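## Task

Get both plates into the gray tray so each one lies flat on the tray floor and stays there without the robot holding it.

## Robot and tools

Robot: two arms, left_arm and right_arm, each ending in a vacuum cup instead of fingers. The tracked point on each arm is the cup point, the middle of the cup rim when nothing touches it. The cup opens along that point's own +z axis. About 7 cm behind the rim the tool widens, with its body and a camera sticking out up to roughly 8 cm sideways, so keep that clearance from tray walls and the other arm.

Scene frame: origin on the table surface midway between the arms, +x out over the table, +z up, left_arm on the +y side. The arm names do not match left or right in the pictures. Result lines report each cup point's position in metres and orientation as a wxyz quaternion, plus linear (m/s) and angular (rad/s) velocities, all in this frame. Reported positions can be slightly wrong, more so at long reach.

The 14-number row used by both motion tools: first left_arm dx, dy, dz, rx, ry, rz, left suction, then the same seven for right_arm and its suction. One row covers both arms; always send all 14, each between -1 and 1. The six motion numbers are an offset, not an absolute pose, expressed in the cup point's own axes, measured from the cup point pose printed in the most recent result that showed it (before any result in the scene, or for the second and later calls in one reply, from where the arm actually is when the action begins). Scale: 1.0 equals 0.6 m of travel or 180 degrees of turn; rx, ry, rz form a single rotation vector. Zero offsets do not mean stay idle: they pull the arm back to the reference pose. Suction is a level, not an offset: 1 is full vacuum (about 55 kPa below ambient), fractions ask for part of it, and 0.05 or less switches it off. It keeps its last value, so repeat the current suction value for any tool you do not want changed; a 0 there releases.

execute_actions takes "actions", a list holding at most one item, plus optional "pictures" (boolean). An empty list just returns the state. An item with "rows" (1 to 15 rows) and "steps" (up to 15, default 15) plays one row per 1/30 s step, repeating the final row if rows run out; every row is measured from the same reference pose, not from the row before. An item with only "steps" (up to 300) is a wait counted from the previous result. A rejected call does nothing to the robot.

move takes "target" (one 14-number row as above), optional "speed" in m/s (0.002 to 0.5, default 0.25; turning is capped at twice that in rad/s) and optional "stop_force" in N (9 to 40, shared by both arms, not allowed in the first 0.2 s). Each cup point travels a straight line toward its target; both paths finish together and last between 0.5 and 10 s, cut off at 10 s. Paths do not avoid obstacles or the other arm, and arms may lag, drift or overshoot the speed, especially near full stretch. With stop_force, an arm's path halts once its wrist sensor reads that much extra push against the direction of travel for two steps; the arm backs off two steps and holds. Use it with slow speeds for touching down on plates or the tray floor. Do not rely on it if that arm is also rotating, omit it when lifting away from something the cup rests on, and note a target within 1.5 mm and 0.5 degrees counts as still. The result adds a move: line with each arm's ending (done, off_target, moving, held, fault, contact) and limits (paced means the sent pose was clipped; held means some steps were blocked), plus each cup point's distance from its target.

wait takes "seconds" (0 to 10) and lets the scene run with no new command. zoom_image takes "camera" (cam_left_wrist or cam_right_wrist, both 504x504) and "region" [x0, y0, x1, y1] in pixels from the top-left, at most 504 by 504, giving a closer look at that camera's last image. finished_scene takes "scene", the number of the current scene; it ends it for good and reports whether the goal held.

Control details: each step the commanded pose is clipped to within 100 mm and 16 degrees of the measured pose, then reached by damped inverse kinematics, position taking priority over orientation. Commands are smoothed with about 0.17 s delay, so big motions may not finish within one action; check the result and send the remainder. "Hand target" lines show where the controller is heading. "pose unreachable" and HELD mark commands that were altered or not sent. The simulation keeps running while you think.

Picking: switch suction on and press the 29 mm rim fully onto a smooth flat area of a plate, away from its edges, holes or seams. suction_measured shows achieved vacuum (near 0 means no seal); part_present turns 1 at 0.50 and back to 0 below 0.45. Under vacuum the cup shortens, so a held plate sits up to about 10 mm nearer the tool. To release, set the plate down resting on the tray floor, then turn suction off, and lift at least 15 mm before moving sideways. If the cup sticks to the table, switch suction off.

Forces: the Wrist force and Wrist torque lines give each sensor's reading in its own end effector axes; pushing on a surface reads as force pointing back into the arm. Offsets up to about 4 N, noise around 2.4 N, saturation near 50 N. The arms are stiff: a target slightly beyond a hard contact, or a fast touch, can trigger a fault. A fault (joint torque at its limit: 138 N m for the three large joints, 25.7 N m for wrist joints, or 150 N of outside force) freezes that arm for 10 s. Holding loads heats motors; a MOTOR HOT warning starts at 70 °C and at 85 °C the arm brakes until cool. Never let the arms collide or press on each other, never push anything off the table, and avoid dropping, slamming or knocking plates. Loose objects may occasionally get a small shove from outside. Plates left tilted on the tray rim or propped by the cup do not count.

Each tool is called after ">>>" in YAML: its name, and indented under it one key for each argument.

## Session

>>> move:
  target: [0,0,-0.25,0,0,0,0,0,0,-0.25,0,0,0,0]

Scene clock: 1.17 s of 7200.00 s.
left_arm: end_effector_position=(+0.3572, +0.3959, +0.3784) suction_measured=0.00 part_present=0 end_effector_quat_wxyz=(+0.001, -0.169, +0.986, -0.001) end_effector_velocity=(+0.000, +0.000, +0.002) end_effector_angular_velocity=(+0.001, +0.002, +0.001) | right_arm: end_effector_position=(+0.4782, -0.3159, +0.3773) suction_measured=0.00 part_present=0 end_effector_quat_wxyz=(+0.000, +0.168, +0.986, +0.001) end_effector_velocity=(+0.000, -0.001, +0.002) end_effector_angular_velocity=(-0.000, +0.001, -0.001)
Joint positions: left_arm=[-0.316 -1.768  1.689 -1.495 -1.571 -0.841] | right_arm=[-0.314 -1.766  1.689 -1.495 -1.569  0.208]
Joint velocities: left_arm=[ 0.001  0.002 -0.007  0.007  0.    -0.   ] | right_arm=[-0.001  0.002 -0.007  0.006 -0.    -0.   ]
Motor temperatures (°C, as the motors report them): left_arm=[34 33 32 40 36 37] | right_arm=[31 33 34 44 39 41]
Wrist force (N, on the end effector, along its own x y z axes, offset not removed): left_arm=[-0.6 0.1 3.9] | right_arm=[1.3 0.2 -2.4]
Wrist torque (N m, same axes, about the end effector's origin, offset not removed): left_arm=[0.01 0.13 0.08] | right_arm=[-0.04 -0.46 -0.28]
Hand target (left_arm): +0.357, +0.396, +0.379; +0.001, -0.169, +0.986, -0.001
Hand target (right_arm): +0.478, -0.316, +0.377; +0.000, +0.168, +0.986, +0.001
Off the commanded pose (left_arm): 0.000 m, 0 deg.
Off the commanded pose (right_arm): 0.000 m, 0 deg.
move: done

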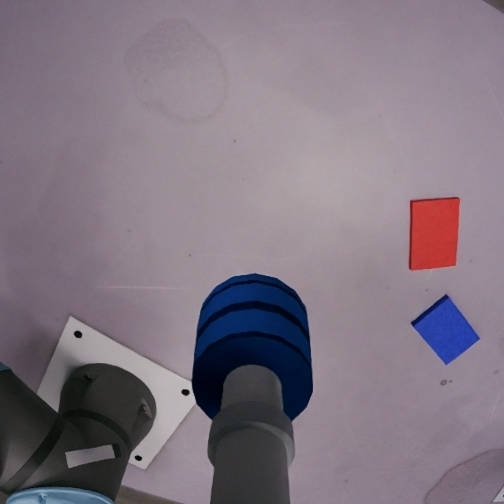

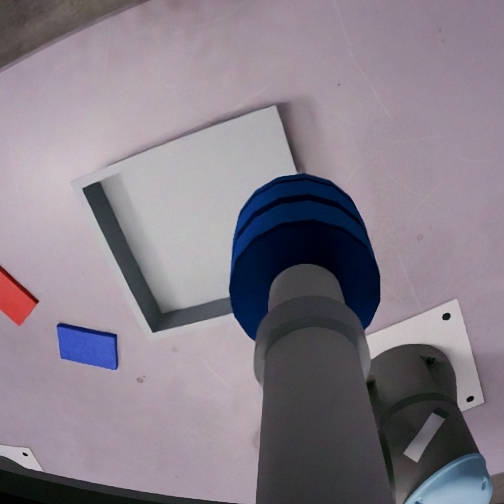

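>>> move:
  target: [0.13,-0.39,0.45,0,0,0,0,0,-0.75,0,0,0,0,0]

Scene clock: 6.77 s of 7200.00 s.
left_arm: end_effector_position=(+0.3616, +0.1488, +0.1085) suction_measured=0.00 part_present=0 end_effector_quat_wxyz=(+0.001, -0.169, +0.986, -0.001) end_effector_velocity=(+0.001, -0.001, -0.001) end_effector_angular_velocity=(+0.000, -0.000, +0.001) | right_arm: end_effector_position=(+0.3288, -0.7411, +0.3773) suction_measured=0.00 part_present=0 end_effector_quat_wxyz=(+0.001, +0.168, +0.986, +0.000) end_effector_velocity=(-0.001, -0.002, +0.000) end_effector_angular_velocity=(-0.000, -0.000, -0.002)
Joint positions: left_arm=[-0.719 -1.322  1.961 -2.213 -1.571 -1.244] | right_arm=[-1.395 -1.739  1.668 -1.5   -1.569 -0.872]
Joint velocities: left_arm=[-0.     0.004 -0.001 -0.003  0.    -0.001] | right_arm=[-0.003  0.003 -0.003 -0.     0.    -0.002]
Motor temperatures (°C, as the motors report them): left_arm=[34 33 32 40 36 37] | right_arm=[31 33 34 44 39 41]
Wrist force (N, on the end effector, along its own x y z axes, offset not removed): left_arm=[-0.2 -0.7 3.1] | right_arm=[3.5 -0.1 0.8]
Wrist torque (N m, same axes, about the end effector's origin, offset not removed): left_arm=[-0.16 0.36 0.00] | right_arm=[-0.08 -0.66 -0.07]
Hand target (left_arm): +0.362, +0.149, +0.108; +0.001, -0.169, +0.986, -0.001
Hand target (right_arm): +0.329, -0.741, +0.377; +0.001, +0.168, +0.986, +0.000
Off the commanded pose (left_arm): 0.001 m, 0 deg.
Off the commanded pose (right_arm): 0.001 m, 0 deg.
After step 90, 0.20 s passed at rest.
move: done

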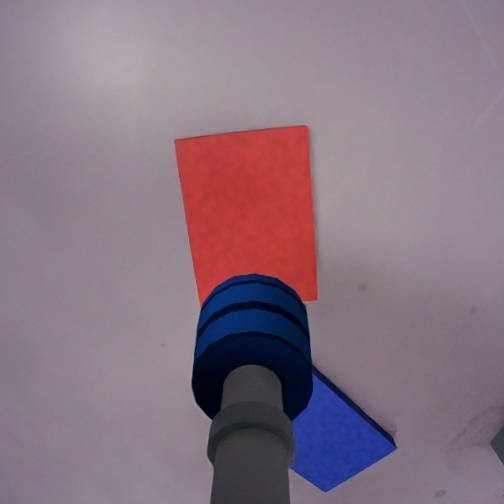

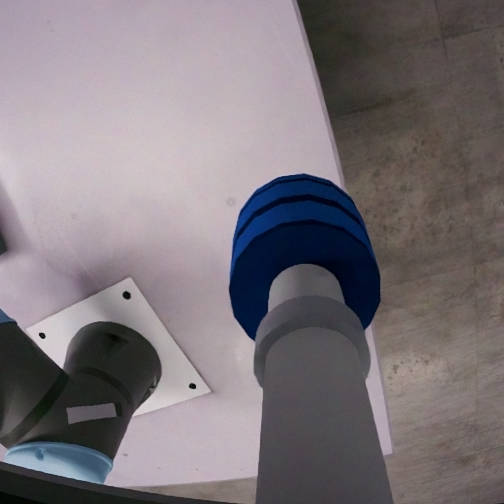

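>>> move:
  target: [0,0,0.14,0,0,0,1,0,0,0,0,0,0,0]

>>> move:
  target: [0,0,0.05,0,0,0,1,0,0,0,0,0,0,0]
  speed: 0.008
  stop_force: 10

>>> move:
  target: [0,0,-0.2,0,0,0,1,0,0,0,0,0,0,0]

>>> move:
  target: [0.153,-0.625,0,0,0,0.14,1,0,0,0,0,0,0,0]

Scene clock: 16.20 s of 7200.00 s.
left_arm: end_effector_position=(+0.3616, +0.1487, +0.0246) suction_measured=0.00 part_present=0 end_effector_quat_wxyz=(+0.001, -0.169, +0.986, -0.001) end_effector_velocity=(+0.000, -0.000, -0.002) end_effector_angular_velocity=(-0.000, -0.001, -0.000) | right_arm: end_effector_position=(+0.3288, -0.7411, +0.3773) suction_measured=0.00 part_present=0 end_effector_quat_wxyz=(+0.001, +0.168, +0.986, +0.000) end_effector_velocity=(-0.000, -0.000, +0.000) end_effector_angular_velocity=(-0.000, -0.000, +0.002)
Joint positions: left_arm=[-0.719 -1.173  2.036 -2.436 -1.571 -1.244] | right_arm=[-1.395 -1.739  1.668 -1.5   -1.569 -0.872]
Joint velocities: left_arm=[ 0.001  0.004  0.    -0.005  0.     0.001] | right_arm=[-0.001 -0.001  0.    -0.    -0.    -0.003]
Motor temperatures (°C, as the motors report them): left_arm=[34 33 32 40 36 37] | right_arm=[31 33 34 44 39 41]
Wrist force (N, on the end effector, along its own x y z axes, offset not removed): left_arm=[1.1 0.5 4.8] | right_arm=[2.0 4.8 -0.4]
Wrist torque (N m, same axes, about the end effector's origin, offset not removed): left_arm=[-0.11 -0.11 -0.17] | right_arm=[0.45 -0.33 -0.23]
Hand target (left_arm): +0.362, +0.149, +0.024; +0.001, -0.169, +0.986, -0.001
Hand target (right_arm): +0.329, -0.741, +0.377; +0.001, +0.168, +0.986, +0.000
Off the commanded pose (left_arm): 0.000 m, 0 deg.
Off the commanded pose (right_arm): 0.000 m, 0 deg.
After step 90, 5.47 s passed at rest.
move: done

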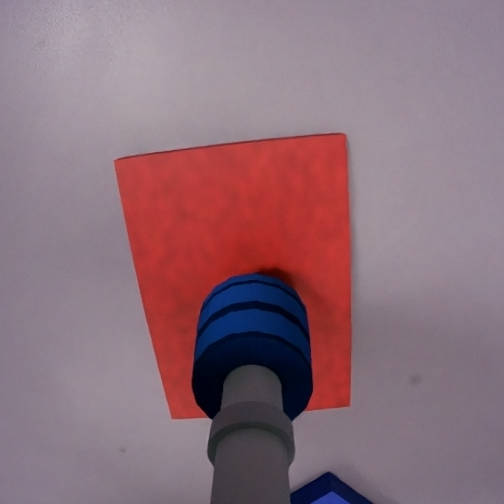

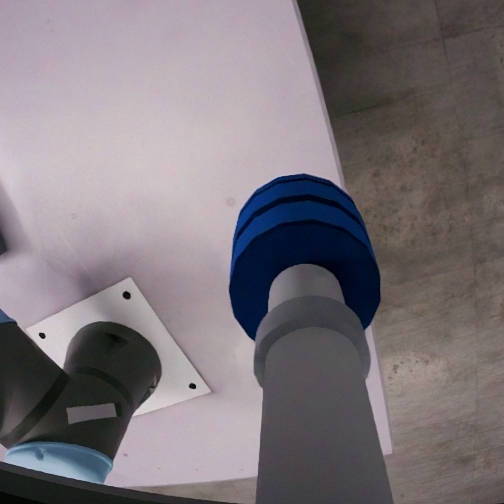

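Scene clock: 19.67 s of 7200.00 s.
left_arm: end_effector_position=(+0.3616, +0.1487, -0.0002) suction_measured=0.99 part_present=1 end_effector_quat_wxyz=(+0.001, -0.169, +0.986, -0.001) end_effector_velocity=(-0.001, +0.001, +0.001) end_effector_angular_velocity=(+0.004, +0.003, -0.000) | right_arm: end_effector_position=(+0.3288, -0.7411, +0.3773) suction_measured=0.00 part_present=0 end_effector_quat_wxyz=(+0.001, +0.168, +0.986, +0.000) end_effector_velocity=(+0.000, -0.000, -0.000) end_effector_angular_velocity=(+0.000, -0.000, +0.000)
Joint positions: left_arm=[-0.719 -1.122  2.049 -2.501 -1.571 -1.244] | right_arm=[-1.395 -1.739  1.668 -1.5   -1.569 -0.872]
Joint velocities: left_arm=[-0.    -0.003 -0.     0.008 -0.     0.   ] | right_arm=[ 0.  0. -0. -0.  0. -0.]
Motor temperatures (°C, as the motors report them): left_arm=[34 33 32 40 36 37] | right_arm=[31 33 34 44 39 41]
Wrist force (N, on the end effector, along its own x y z axes, offset not removed): left_arm=[-5.8 -3.0 -24.9] | right_arm=[1.7 0.4 1.6]
Wrist torque (N m, same axes, about the end effector's origin, offset not removed): left_arm=[0.00 0.51 0.20] | right_arm=[0.00 -0.43 -0.18]
Hand target (left_arm): +0.362, +0.149, +0.000; +0.001, -0.169, +0.986, -0.001
Hand target (right_arm): +0.329, -0.741, +0.377; +0.001, +0.168, +0.986, +0.000
Off the commanded pose (left_arm): 0.005 m, 0 deg.
Off the commanded pose (right_arm): 0.000 m, 0 deg.
move: contact (left_arm)

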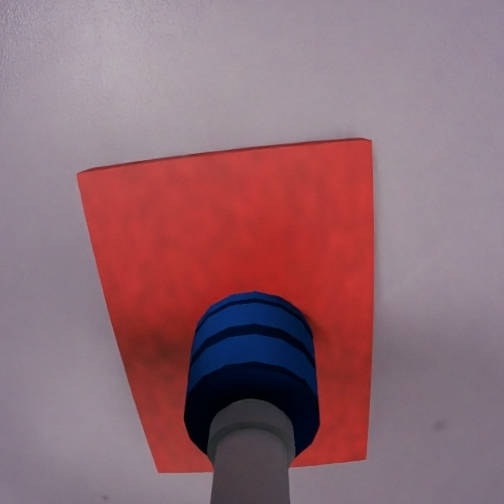

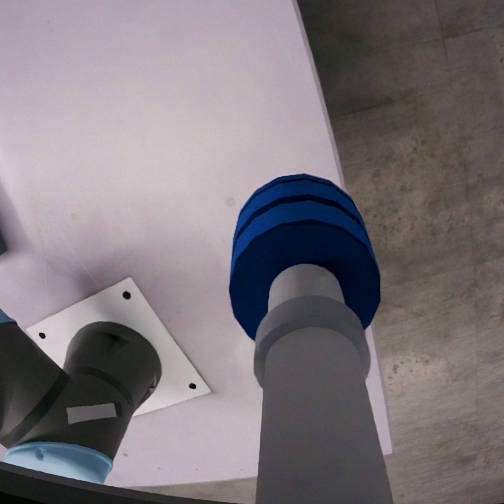

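Scene clock: 20.73 s of 7200.00 s.
left_arm: end_effector_position=(+0.3615, +0.1489, +0.1197) suction_measured=0.99 part_present=1 end_effector_quat_wxyz=(+0.001, -0.169, +0.986, -0.001) end_effector_velocity=(-0.001, -0.000, +0.002) end_effector_angular_velocity=(+0.001, +0.001, -0.001) | right_arm: end_effector_position=(+0.3288, -0.7411, +0.3773) suction_measured=0.00 part_present=0 end_effector_quat_wxyz=(+0.001, +0.168, +0.986, +0.000) end_effector_velocity=(+0.000, +0.000, -0.000) end_effector_angular_velocity=(+0.000, -0.000, -0.000)
Joint positions: left_arm=[-0.719 -1.338  1.948 -2.183 -1.57  -1.244] | right_arm=[-1.395 -1.739  1.668 -1.5   -1.569 -0.872]
Joint velocities: left_arm=[-0.001 -0.003 -0.002  0.006 -0.    -0.001] | right_arm=[ 0.001  0.     0.    -0.     0.     0.001]
Motor temperatures (°C, as the motors report them): left_arm=[34 33 32 40 36 37] | right_arm=[31 33 34 44 39 41]
Wrist force (N, on the end effector, along its own x y z axes, offset not removed): left_arm=[0.7 -0.3 2.5] | right_arm=[0.3 0.9 -1.2]
Wrist torque (N m, same axes, about the end effector's origin, offset not removed): left_arm=[-0.21 0.13 0.05] | right_arm=[-0.04 -0.24 -0.28]
Hand target (left_arm): +0.361, +0.149, +0.120; +0.001, -0.169, +0.986, -0.001
Hand target (right_arm): +0.329, -0.741, +0.377; +0.001, +0.168, +0.986, +0.000
Off the commanded pose (left_arm): 0.000 m, 0 deg.
Off the commanded pose (right_arm): 0.000 m, 0 deg.
move: done

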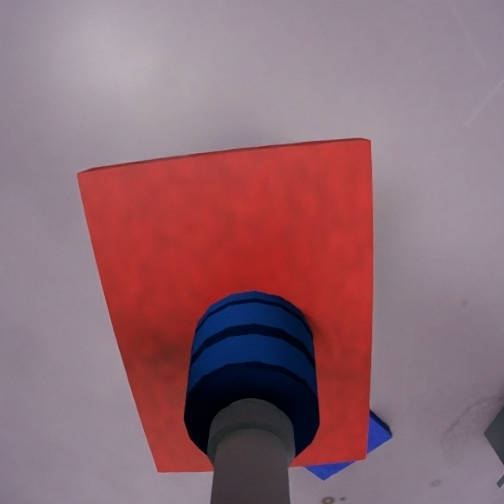

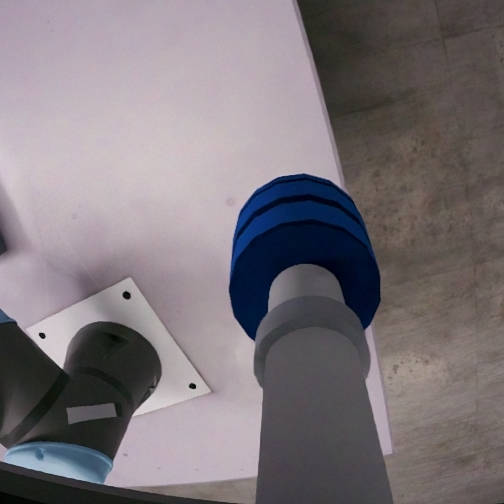

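Scene clock: 22.93 s of 7200.00 s.
left_arm: end_effector_position=(+0.3990, -0.2350, +0.1201) suction_measured=0.99 part_present=1 end_effector_quat_wxyz=(+0.001, +0.050, +0.999, -0.001) end_effector_velocity=(+0.001, -0.002, +0.000) end_effector_angular_velocity=(+0.004, +0.002, -0.000) | right_arm: end_effector_position=(+0.3288, -0.7411, +0.3773) suction_measured=0.00 part_present=0 end_effector_quat_wxyz=(+0.001, +0.168, +0.986, +0.000) end_effector_velocity=(-0.000, -0.000, +0.000) end_effector_angular_velocity=(-0.001, -0.000, -0.002)
Joint positions: left_arm=[-0.965 -0.609  0.747 -1.712 -1.57  -1.05 ] | right_arm=[-1.395 -1.739  1.668 -1.5   -1.569 -0.872]
Joint velocities: left_arm=[ 0.001  0.01  -0.021  0.016 -0.     0.001] | right_arm=[-0.001 -0.001 -0.    -0.    -0.     0.001]
Motor temperatures (°C, as the motors report them): left_arm=[34 33 32 40 36 37] | right_arm=[31 33 34 44 39 41]
Wrist force (N, on the end effector, along its own x y z axes, offset not removed): left_arm=[-6.3 0.5 4.7] | right_arm=[2.0 2.5 -2.3]
Wrist torque (N m, same axes, about the end effector's origin, offset not removed): left_arm=[0.18 0.94 -0.01] | right_arm=[0.26 -0.41 -0.15]
Hand target (left_arm): +0.399, -0.235, +0.120; +0.001, +0.050, +0.999, -0.001
Hand target (right_arm): +0.329, -0.741, +0.377; +0.001, +0.168, +0.986, +0.000
Off the commanded pose (left_arm): 0.001 m, 0 deg.
Off the commanded pose (right_arm): 0.000 m, 0 deg.
move: done

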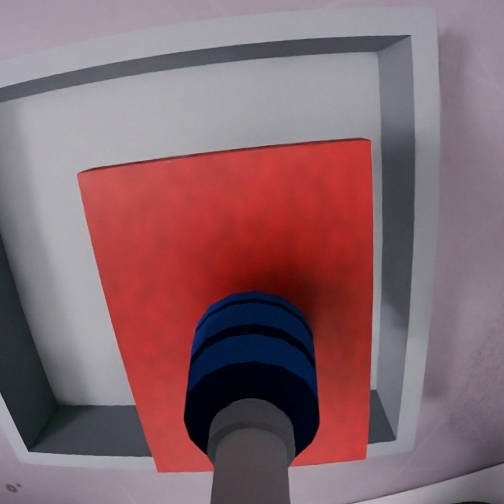

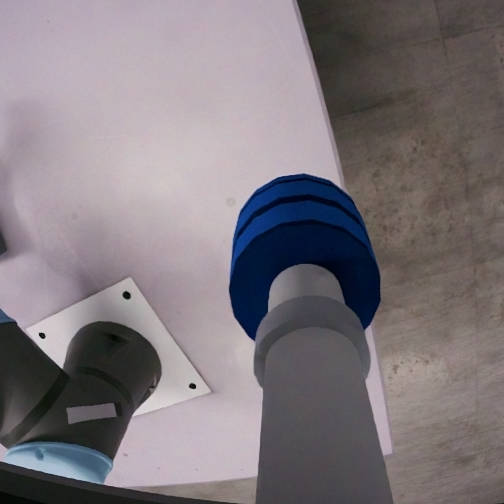

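>>> move:
  target: [0,-0.017,0.17,0,0,0,1,0,0,0,0,0,0,0]
  speed: 0.08

>>> move:
  target: [0,0,0.04,0,0,0,1,0,0,0,0,0,0,0]
  speed: 0.006
  stop_force: 10

>>> execute_actions:
  actions:
    - {"rows":[[0,0,-0.003,0,0,0,0,0,0,0,0,0,0,0]],"steps":10}
  pictures: false

>>> move:
  target: [0,0,-0.17,0,0,0,0,0,0,0,0,0,0,0]
  speed: 0.15

>>> move:
  target: [0.278,0.48,0,0,0,0,0,0,0,0,0,0,0,0]

Scene clock: 35.17 s of 7200.00 s.
left_arm: end_effector_position=(+0.3980, -0.2453, +0.0182) suction_measured=1.00 part_present=1 end_effector_quat_wxyz=(+0.001, +0.050, +0.999, -0.001) end_effector_velocity=(+0.001, +0.000, -0.002) end_effector_angular_velocity=(+0.000, +0.000, +0.001) | right_arm: end_effector_position=(+0.3288, -0.7411, +0.3773) suction_measured=0.00 part_present=0 end_effector_quat_wxyz=(+0.001, +0.168, +0.986, +0.000) end_effector_velocity=(+0.001, +0.001, -0.000) end_effector_angular_velocity=(+0.000, +0.000, +0.003)
Joint positions: left_arm=[-0.971 -0.507  0.815 -1.882 -1.57  -1.056] | right_arm=[-1.395 -1.739  1.668 -1.5   -1.569 -0.872]
Joint velocities: left_arm=[ 0.001  0.003  0.    -0.003 -0.    -0.   ] | right_arm=[ 0.002  0.    -0.     0.    -0.    -0.   ]
Motor temperatures (°C, as the motors report them): left_arm=[34 33 32 40 36 37] | right_arm=[31 33 34 44 39 41]
Wrist force (N, on the end effector, along its own x y z axes, offset not removed): left_arm=[1.9 1.1 4.3] | right_arm=[0.8 -0.9 -0.4]
Wrist torque (N m, same axes, about the end effector's origin, offset not removed): left_arm=[0.42 -0.12 0.11] | right_arm=[-0.21 -0.23 -0.26]
Hand target (left_arm): +0.398, -0.245, +0.018; +0.001, +0.050, +0.999, -0.001
Hand target (right_arm): +0.329, -0.741, +0.377; +0.001, +0.168, +0.986, +0.000
Off the commanded pose (left_arm): 0.000 m, 0 deg.
Off the commanded pose (right_arm): 0.000 m, 0 deg.
move: done

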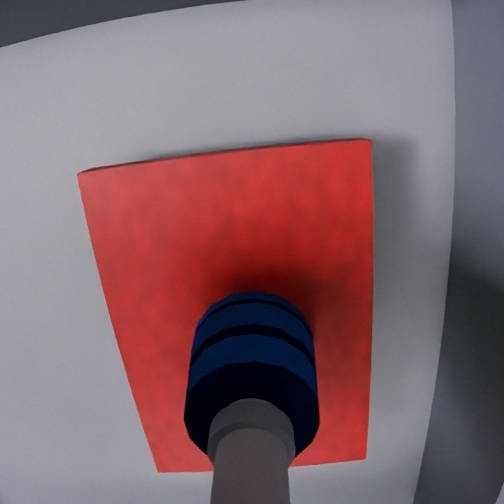

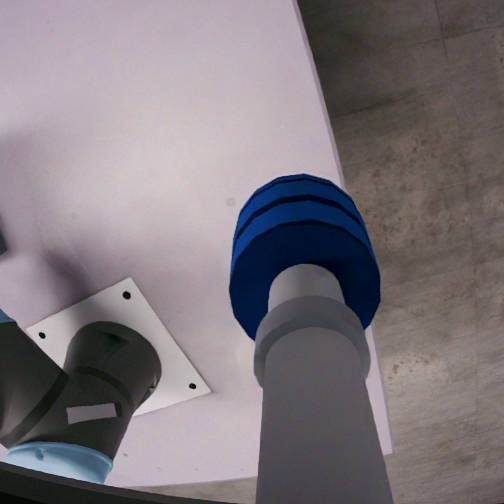

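Scene clock: 37.90 s of 7200.00 s.
left_arm: end_effector_position=(+0.3980, -0.2453, +0.0040) suction_measured=0.99 part_present=1 end_effector_quat_wxyz=(+0.001, +0.050, +0.999, -0.001) end_effector_velocity=(-0.001, +0.000, +0.000) end_effector_angular_velocity=(+0.003, +0.002, -0.001) | right_arm: end_effector_position=(+0.3288, -0.7411, +0.3773) suction_measured=0.00 part_present=0 end_effector_quat_wxyz=(+0.001, +0.168, +0.986, +0.000) end_effector_velocity=(-0.000, -0.000, -0.000) end_effector_angular_velocity=(+0.000, +0.000, -0.001)
Joint positions: left_arm=[-0.971 -0.493  0.824 -1.905 -1.57  -1.056] | right_arm=[-1.395 -1.739  1.668 -1.5   -1.569 -0.872]
Joint velocities: left_arm=[-0.001 -0.001  0.     0.004 -0.001  0.   ] | right_arm=[-0.001  0.    -0.     0.     0.     0.   ]
Motor temperatures (°C, as the motors report them): left_arm=[34 33 32 40 36 37] | right_arm=[31 33 34 44 39 41]
Wrist force (N, on the end effector, along its own x y z axes, offset not removed): left_arm=[3.0 3.5 -15.8] | right_arm=[2.6 0.7 -0.6]
Wrist torque (N m, same axes, about the end effector's origin, offset not removed): left_arm=[-0.07 -0.22 0.13] | right_arm=[-0.06 -0.54 -0.27]
Hand target (left_arm): +0.398, -0.245, +0.004; +0.001, +0.050, +0.999, -0.001
Hand target (right_arm): +0.329, -0.741, +0.377; +0.001, +0.168, +0.986, +0.000
Off the commanded pose (left_arm): 0.010 m, 0 deg.
Off the commanded pose (right_arm): 0.000 m, 0 deg.
move: contact (left_arm)

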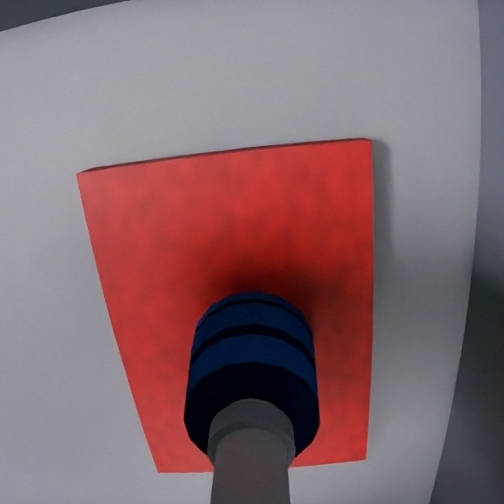

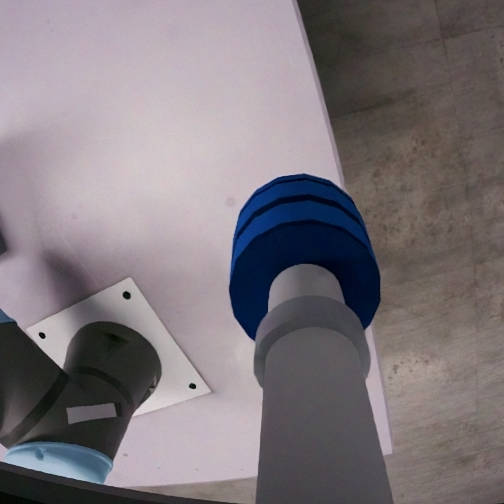

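Scene clock: 38.23 s of 7200.00 s.
left_arm: end_effector_position=(+0.3980, -0.2453, +0.0055) suction_measured=0.00 part_present=0 end_effector_quat_wxyz=(+0.001, +0.050, +0.999, -0.001) end_effector_velocity=(+0.001, -0.000, +0.002) end_effector_angular_velocity=(-0.002, -0.001, +0.001) | right_arm: end_effector_position=(+0.3288, -0.7411, +0.3773) suction_measured=0.00 part_present=0 end_effector_quat_wxyz=(+0.001, +0.168, +0.986, +0.000) end_effector_velocity=(-0.000, -0.000, +0.001) end_effector_angular_velocity=(-0.002, -0.001, -0.001)
Joint positions: left_arm=[-0.971 -0.494  0.823 -1.903 -1.57  -1.056] | right_arm=[-1.395 -1.739  1.668 -1.5   -1.569 -0.872]
Joint velocities: left_arm=[ 0.001 -0.002 -0.001  0.001 -0.    -0.   ] | right_arm=[-0.001 -0.001 -0.    -0.    -0.     0.   ]
Motor temperatures (°C, as the motors report them): left_arm=[34 33 32 40 36 37] | right_arm=[31 33 34 44 39 41]
Wrist force (N, on the end effector, along its own x y z axes, offset not removed): left_arm=[0.3 0.0 -7.2] | right_arm=[3.7 1.7 1.2]
Wrist torque (N m, same axes, about the end effector's origin, offset not removed): left_arm=[0.00 -0.01 0.10] | right_arm=[0.10 -0.66 -0.23]
Hand target (left_arm): +0.398, -0.245, +0.006; +0.001, +0.050, +0.999, -0.001
Hand target (right_arm): +0.329, -0.741, +0.377; +0.001, +0.168, +0.986, +0.000
Off the commanded pose (left_arm): 0.000 m, 0 deg.
Off the commanded pose (right_arm): 0.000 m, 0 deg.
Steps of this call (steps 1 to 10: all 10 steps of this action). Readings (end_effector_position | what the end effector reports):
1: left_arm (+0.3980, -0.2453, +0.0041) | right_arm (+0.3288, -0.7411, +0.3773) | left_arm suction_measured=0.03 part_present=0 | right_arm suction_measured=0.00 part_present=0
2: left_arm (+0.3980, -0.2453, +0.0043) | right_arm (+0.3288, -0.7411, +0.3773) | left_arm suction_measured=0.00 part_present=0 | right_arm suction_measured=0.00 part_present=0
4: left_arm (+0.3979, -0.2452, +0.0047) | right_arm (+0.3288, -0.7411, +0.3773) | left_arm suction_measured=0.00 part_present=0 | right_arm suction_measured=0.00 part_present=0
8: left_arm (+0.3980, -0.2452, +0.0054) | right_arm (+0.3288, -0.7411, +0.3773) | left_arm suction_measured=0.00 part_present=0 | right_arm suction_measured=0.00 part_present=0
10: the state above

Scene clock: 39.67 s of 7200.00 s.
left_arm: end_effector_position=(+0.3979, -0.2451, +0.1076) suction_measured=0.00 part_present=0 end_effector_quat_wxyz=(+0.001, +0.050, +0.999, -0.001) end_effector_velocity=(-0.001, -0.001, +0.002) end_effector_angular_velocity=(+0.001, -0.000, -0.002) | right_arm: end_effector_position=(+0.3288, -0.7411, +0.3773) suction_measured=0.00 part_present=0 end_effector_quat_wxyz=(+0.001, +0.168, +0.986, +0.000) end_effector_velocity=(+0.000, +0.000, +0.000) end_effector_angular_velocity=(-0.001, -0.000, -0.001)
Joint positions: left_arm=[-0.971 -0.575  0.714 -1.713 -1.57  -1.056] | right_arm=[-1.395 -1.739  1.668 -1.5   -1.569 -0.872]
Joint velocities: left_arm=[-0.001 -0.    -0.004  0.005  0.     0.   ] | right_arm=[ 0.    -0.001 -0.    -0.    -0.     0.001]
Motor temperatures (°C, as the motors report them): left_arm=[34 33 32 40 36 37] | right_arm=[31 33 34 44 39 41]
Wrist force (N, on the end effector, along its own x y z axes, offset not removed): left_arm=[2.9 4.0 5.9] | right_arm=[3.2 0.5 -0.6]
Wrist torque (N m, same axes, about the end effector's origin, offset not removed): left_arm=[0.36 -0.36 0.15] | right_arm=[0.01 -0.61 -0.16]
Hand target (left_arm): +0.398, -0.245, +0.108; +0.001, +0.050, +0.999, -0.001
Hand target (right_arm): +0.329, -0.741, +0.377; +0.001, +0.168, +0.986, +0.000
Off the commanded pose (left_arm): 0.000 m, 0 deg.
Off the commanded pose (right_arm): 0.000 m, 0 deg.
move: done

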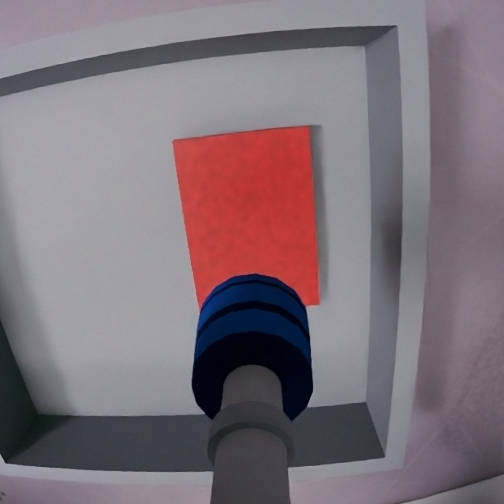

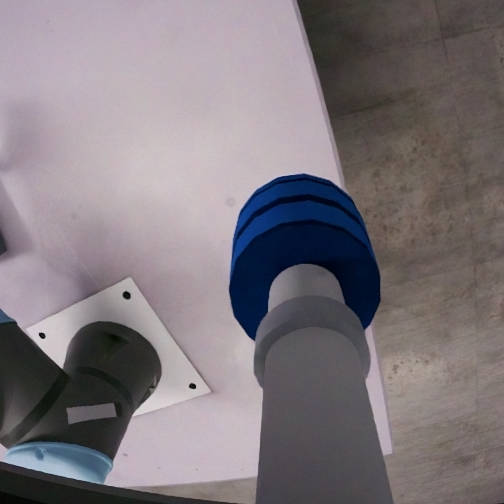

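Scene clock: 41.60 s of 7200.00 s.
left_arm: end_effector_position=(+0.2614, +0.0580, +0.1070) suction_measured=0.00 part_present=0 end_effector_quat_wxyz=(+0.001, +0.050, +0.999, -0.001) end_effector_velocity=(-0.002, +0.001, +0.000) end_effector_angular_velocity=(-0.000, -0.000, -0.002) | right_arm: end_effector_position=(+0.3288, -0.7411, +0.3773) suction_measured=0.00 part_present=0 end_effector_quat_wxyz=(+0.001, +0.168, +0.986, +0.000) end_effector_velocity=(+0.000, -0.000, -0.000) end_effector_angular_velocity=(+0.000, +0.000, -0.000)
Joint positions: left_arm=[-0.977 -1.335  1.983 -2.222 -1.57  -1.062] | right_arm=[-1.395 -1.739  1.668 -1.5   -1.569 -0.872]
Joint velocities: left_arm=[-0.002 -0.004  0.005 -0.001 -0.    -0.   ] | right_arm=[ 0.  0. -0. -0.  0.  0.]
Motor temperatures (°C, as the motors report them): left_arm=[34 33 32 40 36 37] | right_arm=[31 33 34 44 39 41]
Wrist force (N, on the end effector, along its own x y z axes, offset not removed): left_arm=[-3.0 -2.2 -0.1] | right_arm=[1.6 1.2 -2.8]
Wrist torque (N m, same axes, about the end effector's origin, offset not removed): left_arm=[-0.31 0.42 0.15] | right_arm=[0.05 -0.33 -0.22]
Hand target (left_arm): +0.261, +0.058, +0.107; +0.001, +0.050, +0.999, -0.001
Hand target (right_arm): +0.329, -0.741, +0.377; +0.001, +0.168, +0.986, +0.000
Off the commanded pose (left_arm): 0.001 m, 0 deg.
Off the commanded pose (right_arm): 0.000 m, 0 deg.
move: done

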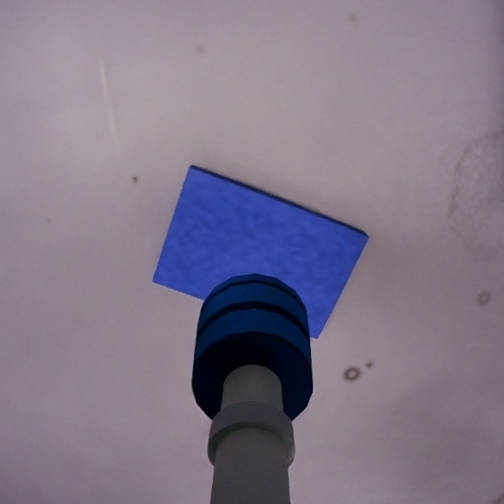

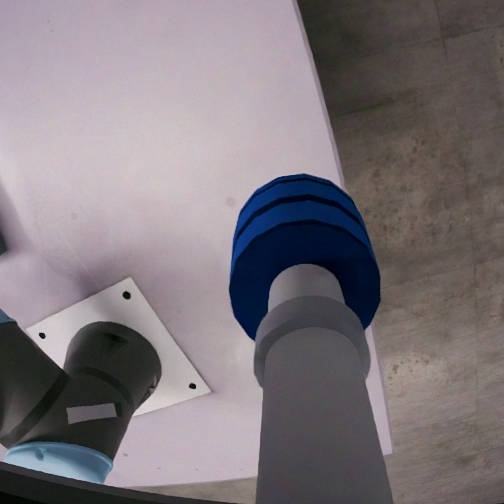

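>>> move:
  target: [0.035,-0.007,0.14,0,0,0,1,0,0,0,0,0,0,0]

>>> move:
  target: [0,0,0.05,0,0,0,1,0,0,0,0,0,0,0]
  speed: 0.008
  stop_force: 10

>>> move:
  target: [0,0,-0.17,0,0,0,1,0,0,0,0,0,0,0]

>>> move:
  target: [-0.293,-0.328,0,0,0,0.355,1,0,0,0,0,0,0,0]

>>> move:
  target: [0,0,0.12,0,0,0,1,0,0,0,0,0,0,0]
  speed: 0.02
  stop_force: 10

Scene clock: 48.63 s of 7200.00 s.
left_arm: end_effector_position=(+0.2402, +0.0558, +0.0231) suction_measured=0.00 part_present=0 end_effector_quat_wxyz=(+0.001, +0.050, +0.999, -0.001) end_effector_velocity=(+0.000, -0.000, -0.002) end_effector_angular_velocity=(-0.001, -0.000, +0.001) | right_arm: end_effector_position=(+0.3288, -0.7411, +0.3773) suction_measured=0.00 part_present=0 end_effector_quat_wxyz=(+0.001, +0.168, +0.986, +0.000) end_effector_velocity=(-0.000, -0.000, +0.000) end_effector_angular_velocity=(-0.000, -0.000, -0.001)
Joint positions: left_arm=[-1.017 -1.203  2.09  -2.461 -1.57  -1.103] | right_arm=[-1.395 -1.739  1.668 -1.5   -1.569 -0.872]
Joint velocities: left_arm=[ 0.     0.004  0.001 -0.006  0.    -0.001] | right_arm=[-0.001 -0.     0.    -0.    -0.    -0.   ]
Motor temperatures (°C, as the motors report them): left_arm=[34 33 32 40 36 37] | right_arm=[31 33 34 44 39 41]
Wrist force (N, on the end effector, along its own x y z axes, offset not removed): left_arm=[1.3 0.9 0.7] | right_arm=[2.5 2.6 -0.6]
Wrist torque (N m, same axes, about the end effector's origin, offset not removed): left_arm=[0.17 -0.17 0.09] | right_arm=[0.16 -0.50 -0.20]
Hand target (left_arm): +0.240, +0.056, +0.023; +0.001, +0.050, +0.999, -0.001
Hand target (right_arm): +0.329, -0.741, +0.377; +0.001, +0.168, +0.986, +0.000
Off the commanded pose (left_arm): 0.000 m, 0 deg.
Off the commanded pose (right_arm): 0.000 m, 0 deg.
After step 90, 3.07 s passed at rest.
move: done

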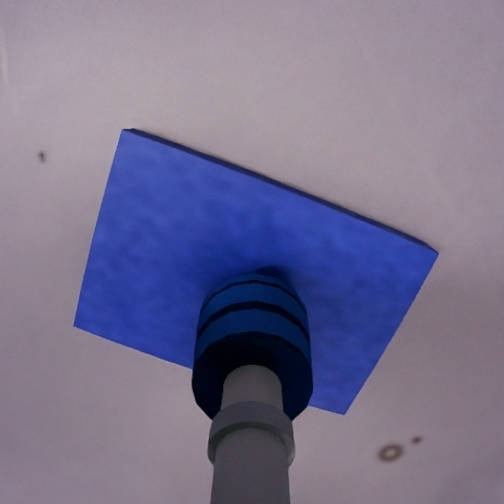

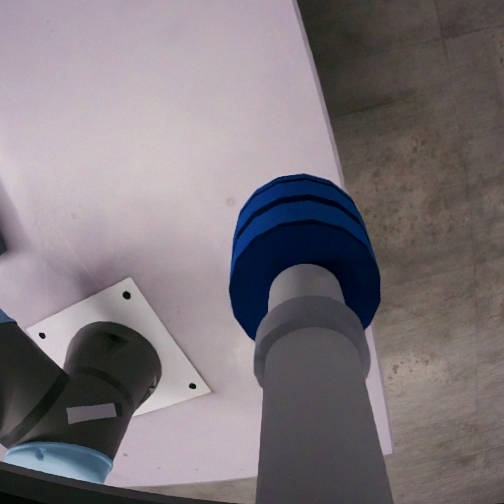

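Scene clock: 51.73 s of 7200.00 s.
left_arm: end_effector_position=(+0.2402, +0.0558, +0.0013) suction_measured=0.99 part_present=1 end_effector_quat_wxyz=(+0.001, +0.050, +0.999, -0.001) end_effector_velocity=(-0.001, +0.001, +0.001) end_effector_angular_velocity=(+0.005, +0.002, -0.001) | right_arm: end_effector_position=(+0.3288, -0.7411, +0.3773) suction_measured=0.00 part_present=0 end_effector_quat_wxyz=(+0.001, +0.168, +0.986, +0.000) end_effector_velocity=(-0.000, -0.000, +0.000) end_effector_angular_velocity=(-0.001, -0.000, -0.001)
Joint positions: left_arm=[-1.017 -1.156  2.103 -2.52  -1.57  -1.103] | right_arm=[-1.395 -1.739  1.668 -1.5   -1.569 -0.872]
Joint velocities: left_arm=[-0.001 -0.004  0.     0.009  0.     0.   ] | right_arm=[-0.001 -0.001  0.     0.     0.     0.   ]
Motor temperatures (°C, as the motors report them): left_arm=[34 33 32 40 36 37] | right_arm=[31 33 34 44 39 41]
Wrist force (N, on the end effector, along its own x y z axes, offset not removed): left_arm=[-6.7 -0.1 -24.0] | right_arm=[3.0 0.5 -0.7]
Wrist torque (N m, same axes, about the end effector's origin, offset not removed): left_arm=[0.06 0.80 0.01] | right_arm=[0.02 -0.54 -0.11]
Hand target (left_arm): +0.240, +0.056, +0.002; +0.001, +0.050, +0.999, -0.001
Hand target (right_arm): +0.329, -0.741, +0.377; +0.001, +0.168, +0.986, +0.000
Off the commanded pose (left_arm): 0.008 m, 0 deg.
Off the commanded pose (right_arm): 0.000 m, 0 deg.
move: contact (left_arm)

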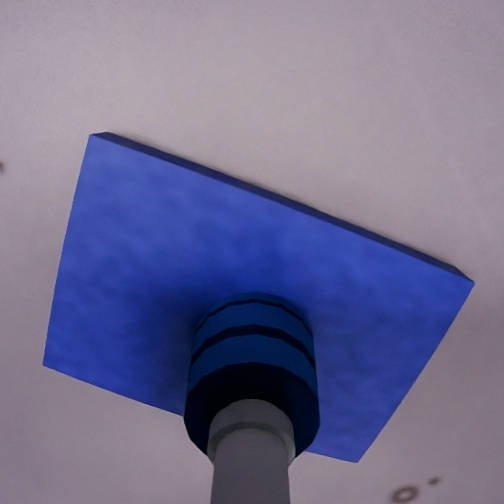

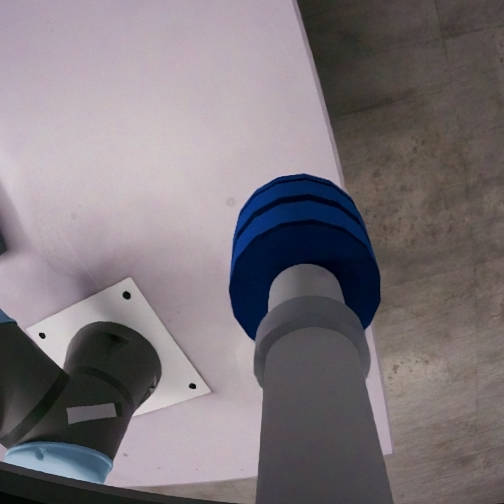

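Scene clock: 52.73 s of 7200.00 s.
left_arm: end_effector_position=(+0.2401, +0.0560, +0.1032) suction_measured=1.00 part_present=1 end_effector_quat_wxyz=(+0.001, +0.050, +0.999, -0.001) end_effector_velocity=(-0.000, +0.000, +0.002) end_effector_angular_velocity=(+0.001, +0.000, +0.000) | right_arm: end_effector_position=(+0.3288, -0.7411, +0.3773) suction_measured=0.00 part_present=0 end_effector_quat_wxyz=(+0.001, +0.168, +0.986, +0.000) end_effector_velocity=(+0.000, +0.001, +0.000) end_effector_angular_velocity=(-0.001, -0.000, +0.002)
Joint positions: left_arm=[-1.017 -1.353  2.019 -2.24  -1.57  -1.103] | right_arm=[-1.395 -1.739  1.668 -1.5   -1.569 -0.872]
Joint velocities: left_arm=[-0.    -0.003 -0.003  0.006 -0.    -0.   ] | right_arm=[ 0.001 -0.001  0.    -0.    -0.    -0.001]
Motor temperatures (°C, as the motors report them): left_arm=[34 33 32 40 36 37] | right_arm=[31 33 34 44 39 41]
Wrist force (N, on the end effector, along its own x y z axes, offset not removed): left_arm=[1.6 1.0 2.7] | right_arm=[4.0 0.3 2.0]
Wrist torque (N m, same axes, about the end effector's origin, offset not removed): left_arm=[0.09 -0.17 -0.01] | right_arm=[-0.10 -0.68 -0.23]
Hand target (left_arm): +0.240, +0.056, +0.103; +0.001, +0.050, +0.999, -0.001
Hand target (right_arm): +0.329, -0.741, +0.377; +0.001, +0.168, +0.986, +0.000
Off the commanded pose (left_arm): 0.000 m, 0 deg.
Off the commanded pose (right_arm): 0.000 m, 0 deg.
move: done

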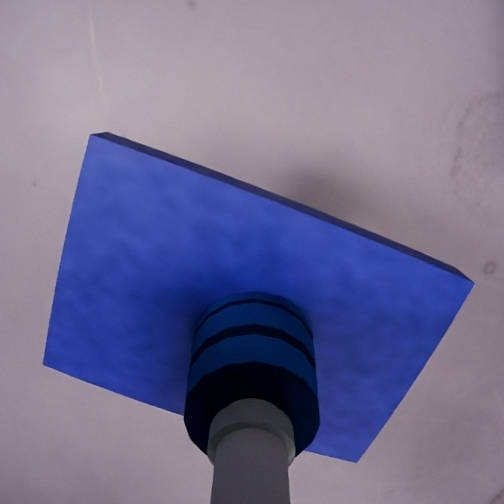

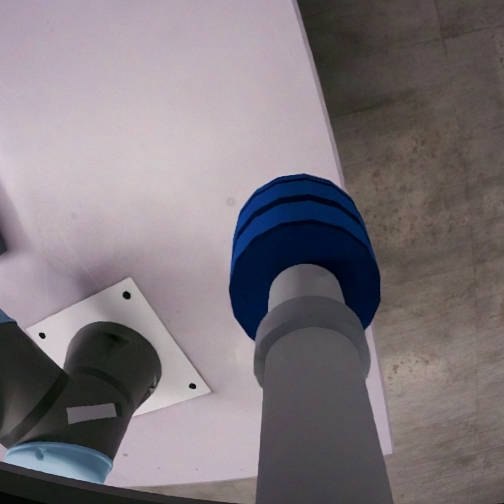

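Scene clock: 55.47 s of 7200.00 s.
left_arm: end_effector_position=(+0.3949, -0.1573, +0.1036) suction_measured=0.98 part_present=1 end_effector_quat_wxyz=(+0.002, +0.571, +0.821, -0.000) end_effector_velocity=(+0.001, -0.002, -0.000) end_effector_angular_velocity=(+0.003, +0.002, -0.008) | right_arm: end_effector_position=(+0.3288, -0.7411, +0.3773) suction_measured=0.00 part_present=0 end_effector_quat_wxyz=(+0.001, +0.168, +0.986, +0.000) end_effector_velocity=(+0.000, +0.000, +0.000) end_effector_angular_velocity=(-0.000, -0.000, +0.001)
Joint positions: left_arm=[-0.929 -0.789  1.124 -1.909 -1.57   0.101] | right_arm=[-1.395 -1.739  1.668 -1.5   -1.569 -0.872]
Joint velocities: left_arm=[ 0.     0.007 -0.013  0.01  -0.     0.008] | right_arm=[ 0.001 -0.    -0.     0.    -0.    -0.   ]
Motor temperatures (°C, as the motors report them): left_arm=[34 33 32 40 36 37] | right_arm=[31 33 34 44 39 41]
Wrist force (N, on the end effector, along its own x y z axes, offset not removed): left_arm=[1.5 3.5 0.5] | right_arm=[3.5 0.8 0.6]
Wrist torque (N m, same axes, about the end effector's origin, offset not removed): left_arm=[0.38 0.10 -0.10] | right_arm=[-0.09 -0.63 -0.09]
Hand target (left_arm): +0.395, -0.157, +0.104; +0.001, +0.571, +0.821, -0.000
Hand target (right_arm): +0.329, -0.741, +0.377; +0.001, +0.168, +0.986, +0.000
Off the commanded pose (left_arm): 0.001 m, 0 deg.
Off the commanded pose (right_arm): 0.000 m, 0 deg.
move: done

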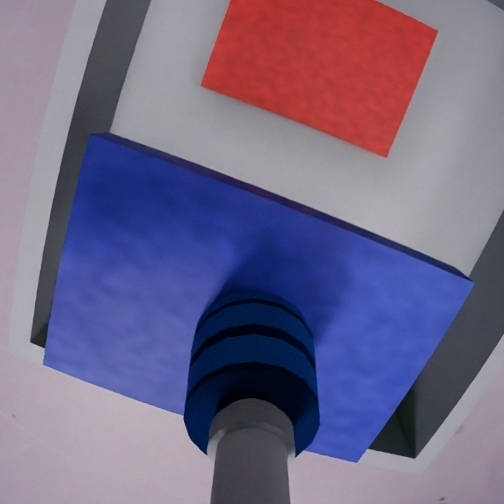

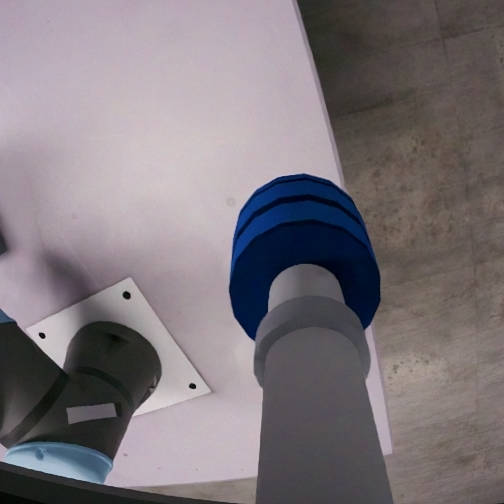

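Scene clock: 59.37 s of 7200.00 s.
left_arm: end_effector_position=(+0.3950, -0.1574, +0.0317) suction_measured=0.99 part_present=1 end_effector_quat_wxyz=(+0.002, +0.571, +0.821, -0.000) end_effector_velocity=(+0.000, +0.000, -0.002) end_effector_angular_velocity=(-0.000, +0.001, +0.001) | right_arm: end_effector_position=(+0.3288, -0.7411, +0.3773) suction_measured=0.00 part_present=0 end_effector_quat_wxyz=(+0.001, +0.168, +0.986, +0.000) end_effector_velocity=(-0.000, -0.000, -0.000) end_effector_angular_velocity=(+0.000, +0.000, -0.001)
Joint positions: left_arm=[-0.929 -0.716  1.188 -2.045 -1.57   0.101] | right_arm=[-1.395 -1.739  1.668 -1.5   -1.569 -0.872]
Joint velocities: left_arm=[ 0.001  0.002  0.001 -0.003 -0.001  0.   ] | right_arm=[-0.  0.  0. -0. -0.  0.]
Motor temperatures (°C, as the motors report them): left_arm=[34 33 32 40 36 37] | right_arm=[31 33 34 44 39 41]
Wrist force (N, on the end effector, along its own x y z axes, offset not removed): left_arm=[-0.1 -1.5 3.4] | right_arm=[2.3 -0.7 -1.6]
Wrist torque (N m, same axes, about the end effector's origin, offset not removed): left_arm=[-0.47 0.11 0.15] | right_arm=[-0.20 -0.49 -0.19]
Hand target (left_arm): +0.395, -0.157, +0.032; +0.002, +0.571, +0.821, -0.000
Hand target (right_arm): +0.329, -0.741, +0.377; +0.001, +0.168, +0.986, +0.000
Off the commanded pose (left_arm): 0.000 m, 0 deg.
Off the commanded pose (right_arm): 0.000 m, 0 deg.
move: done

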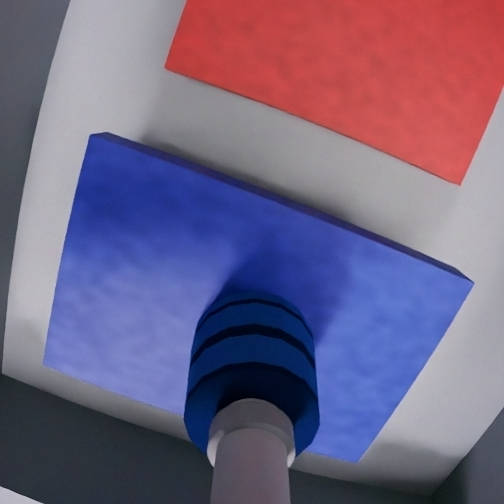

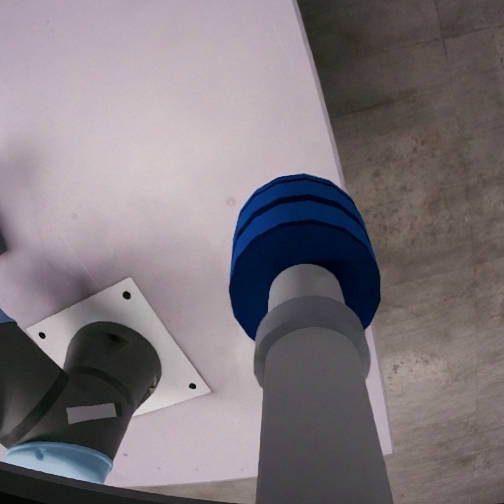

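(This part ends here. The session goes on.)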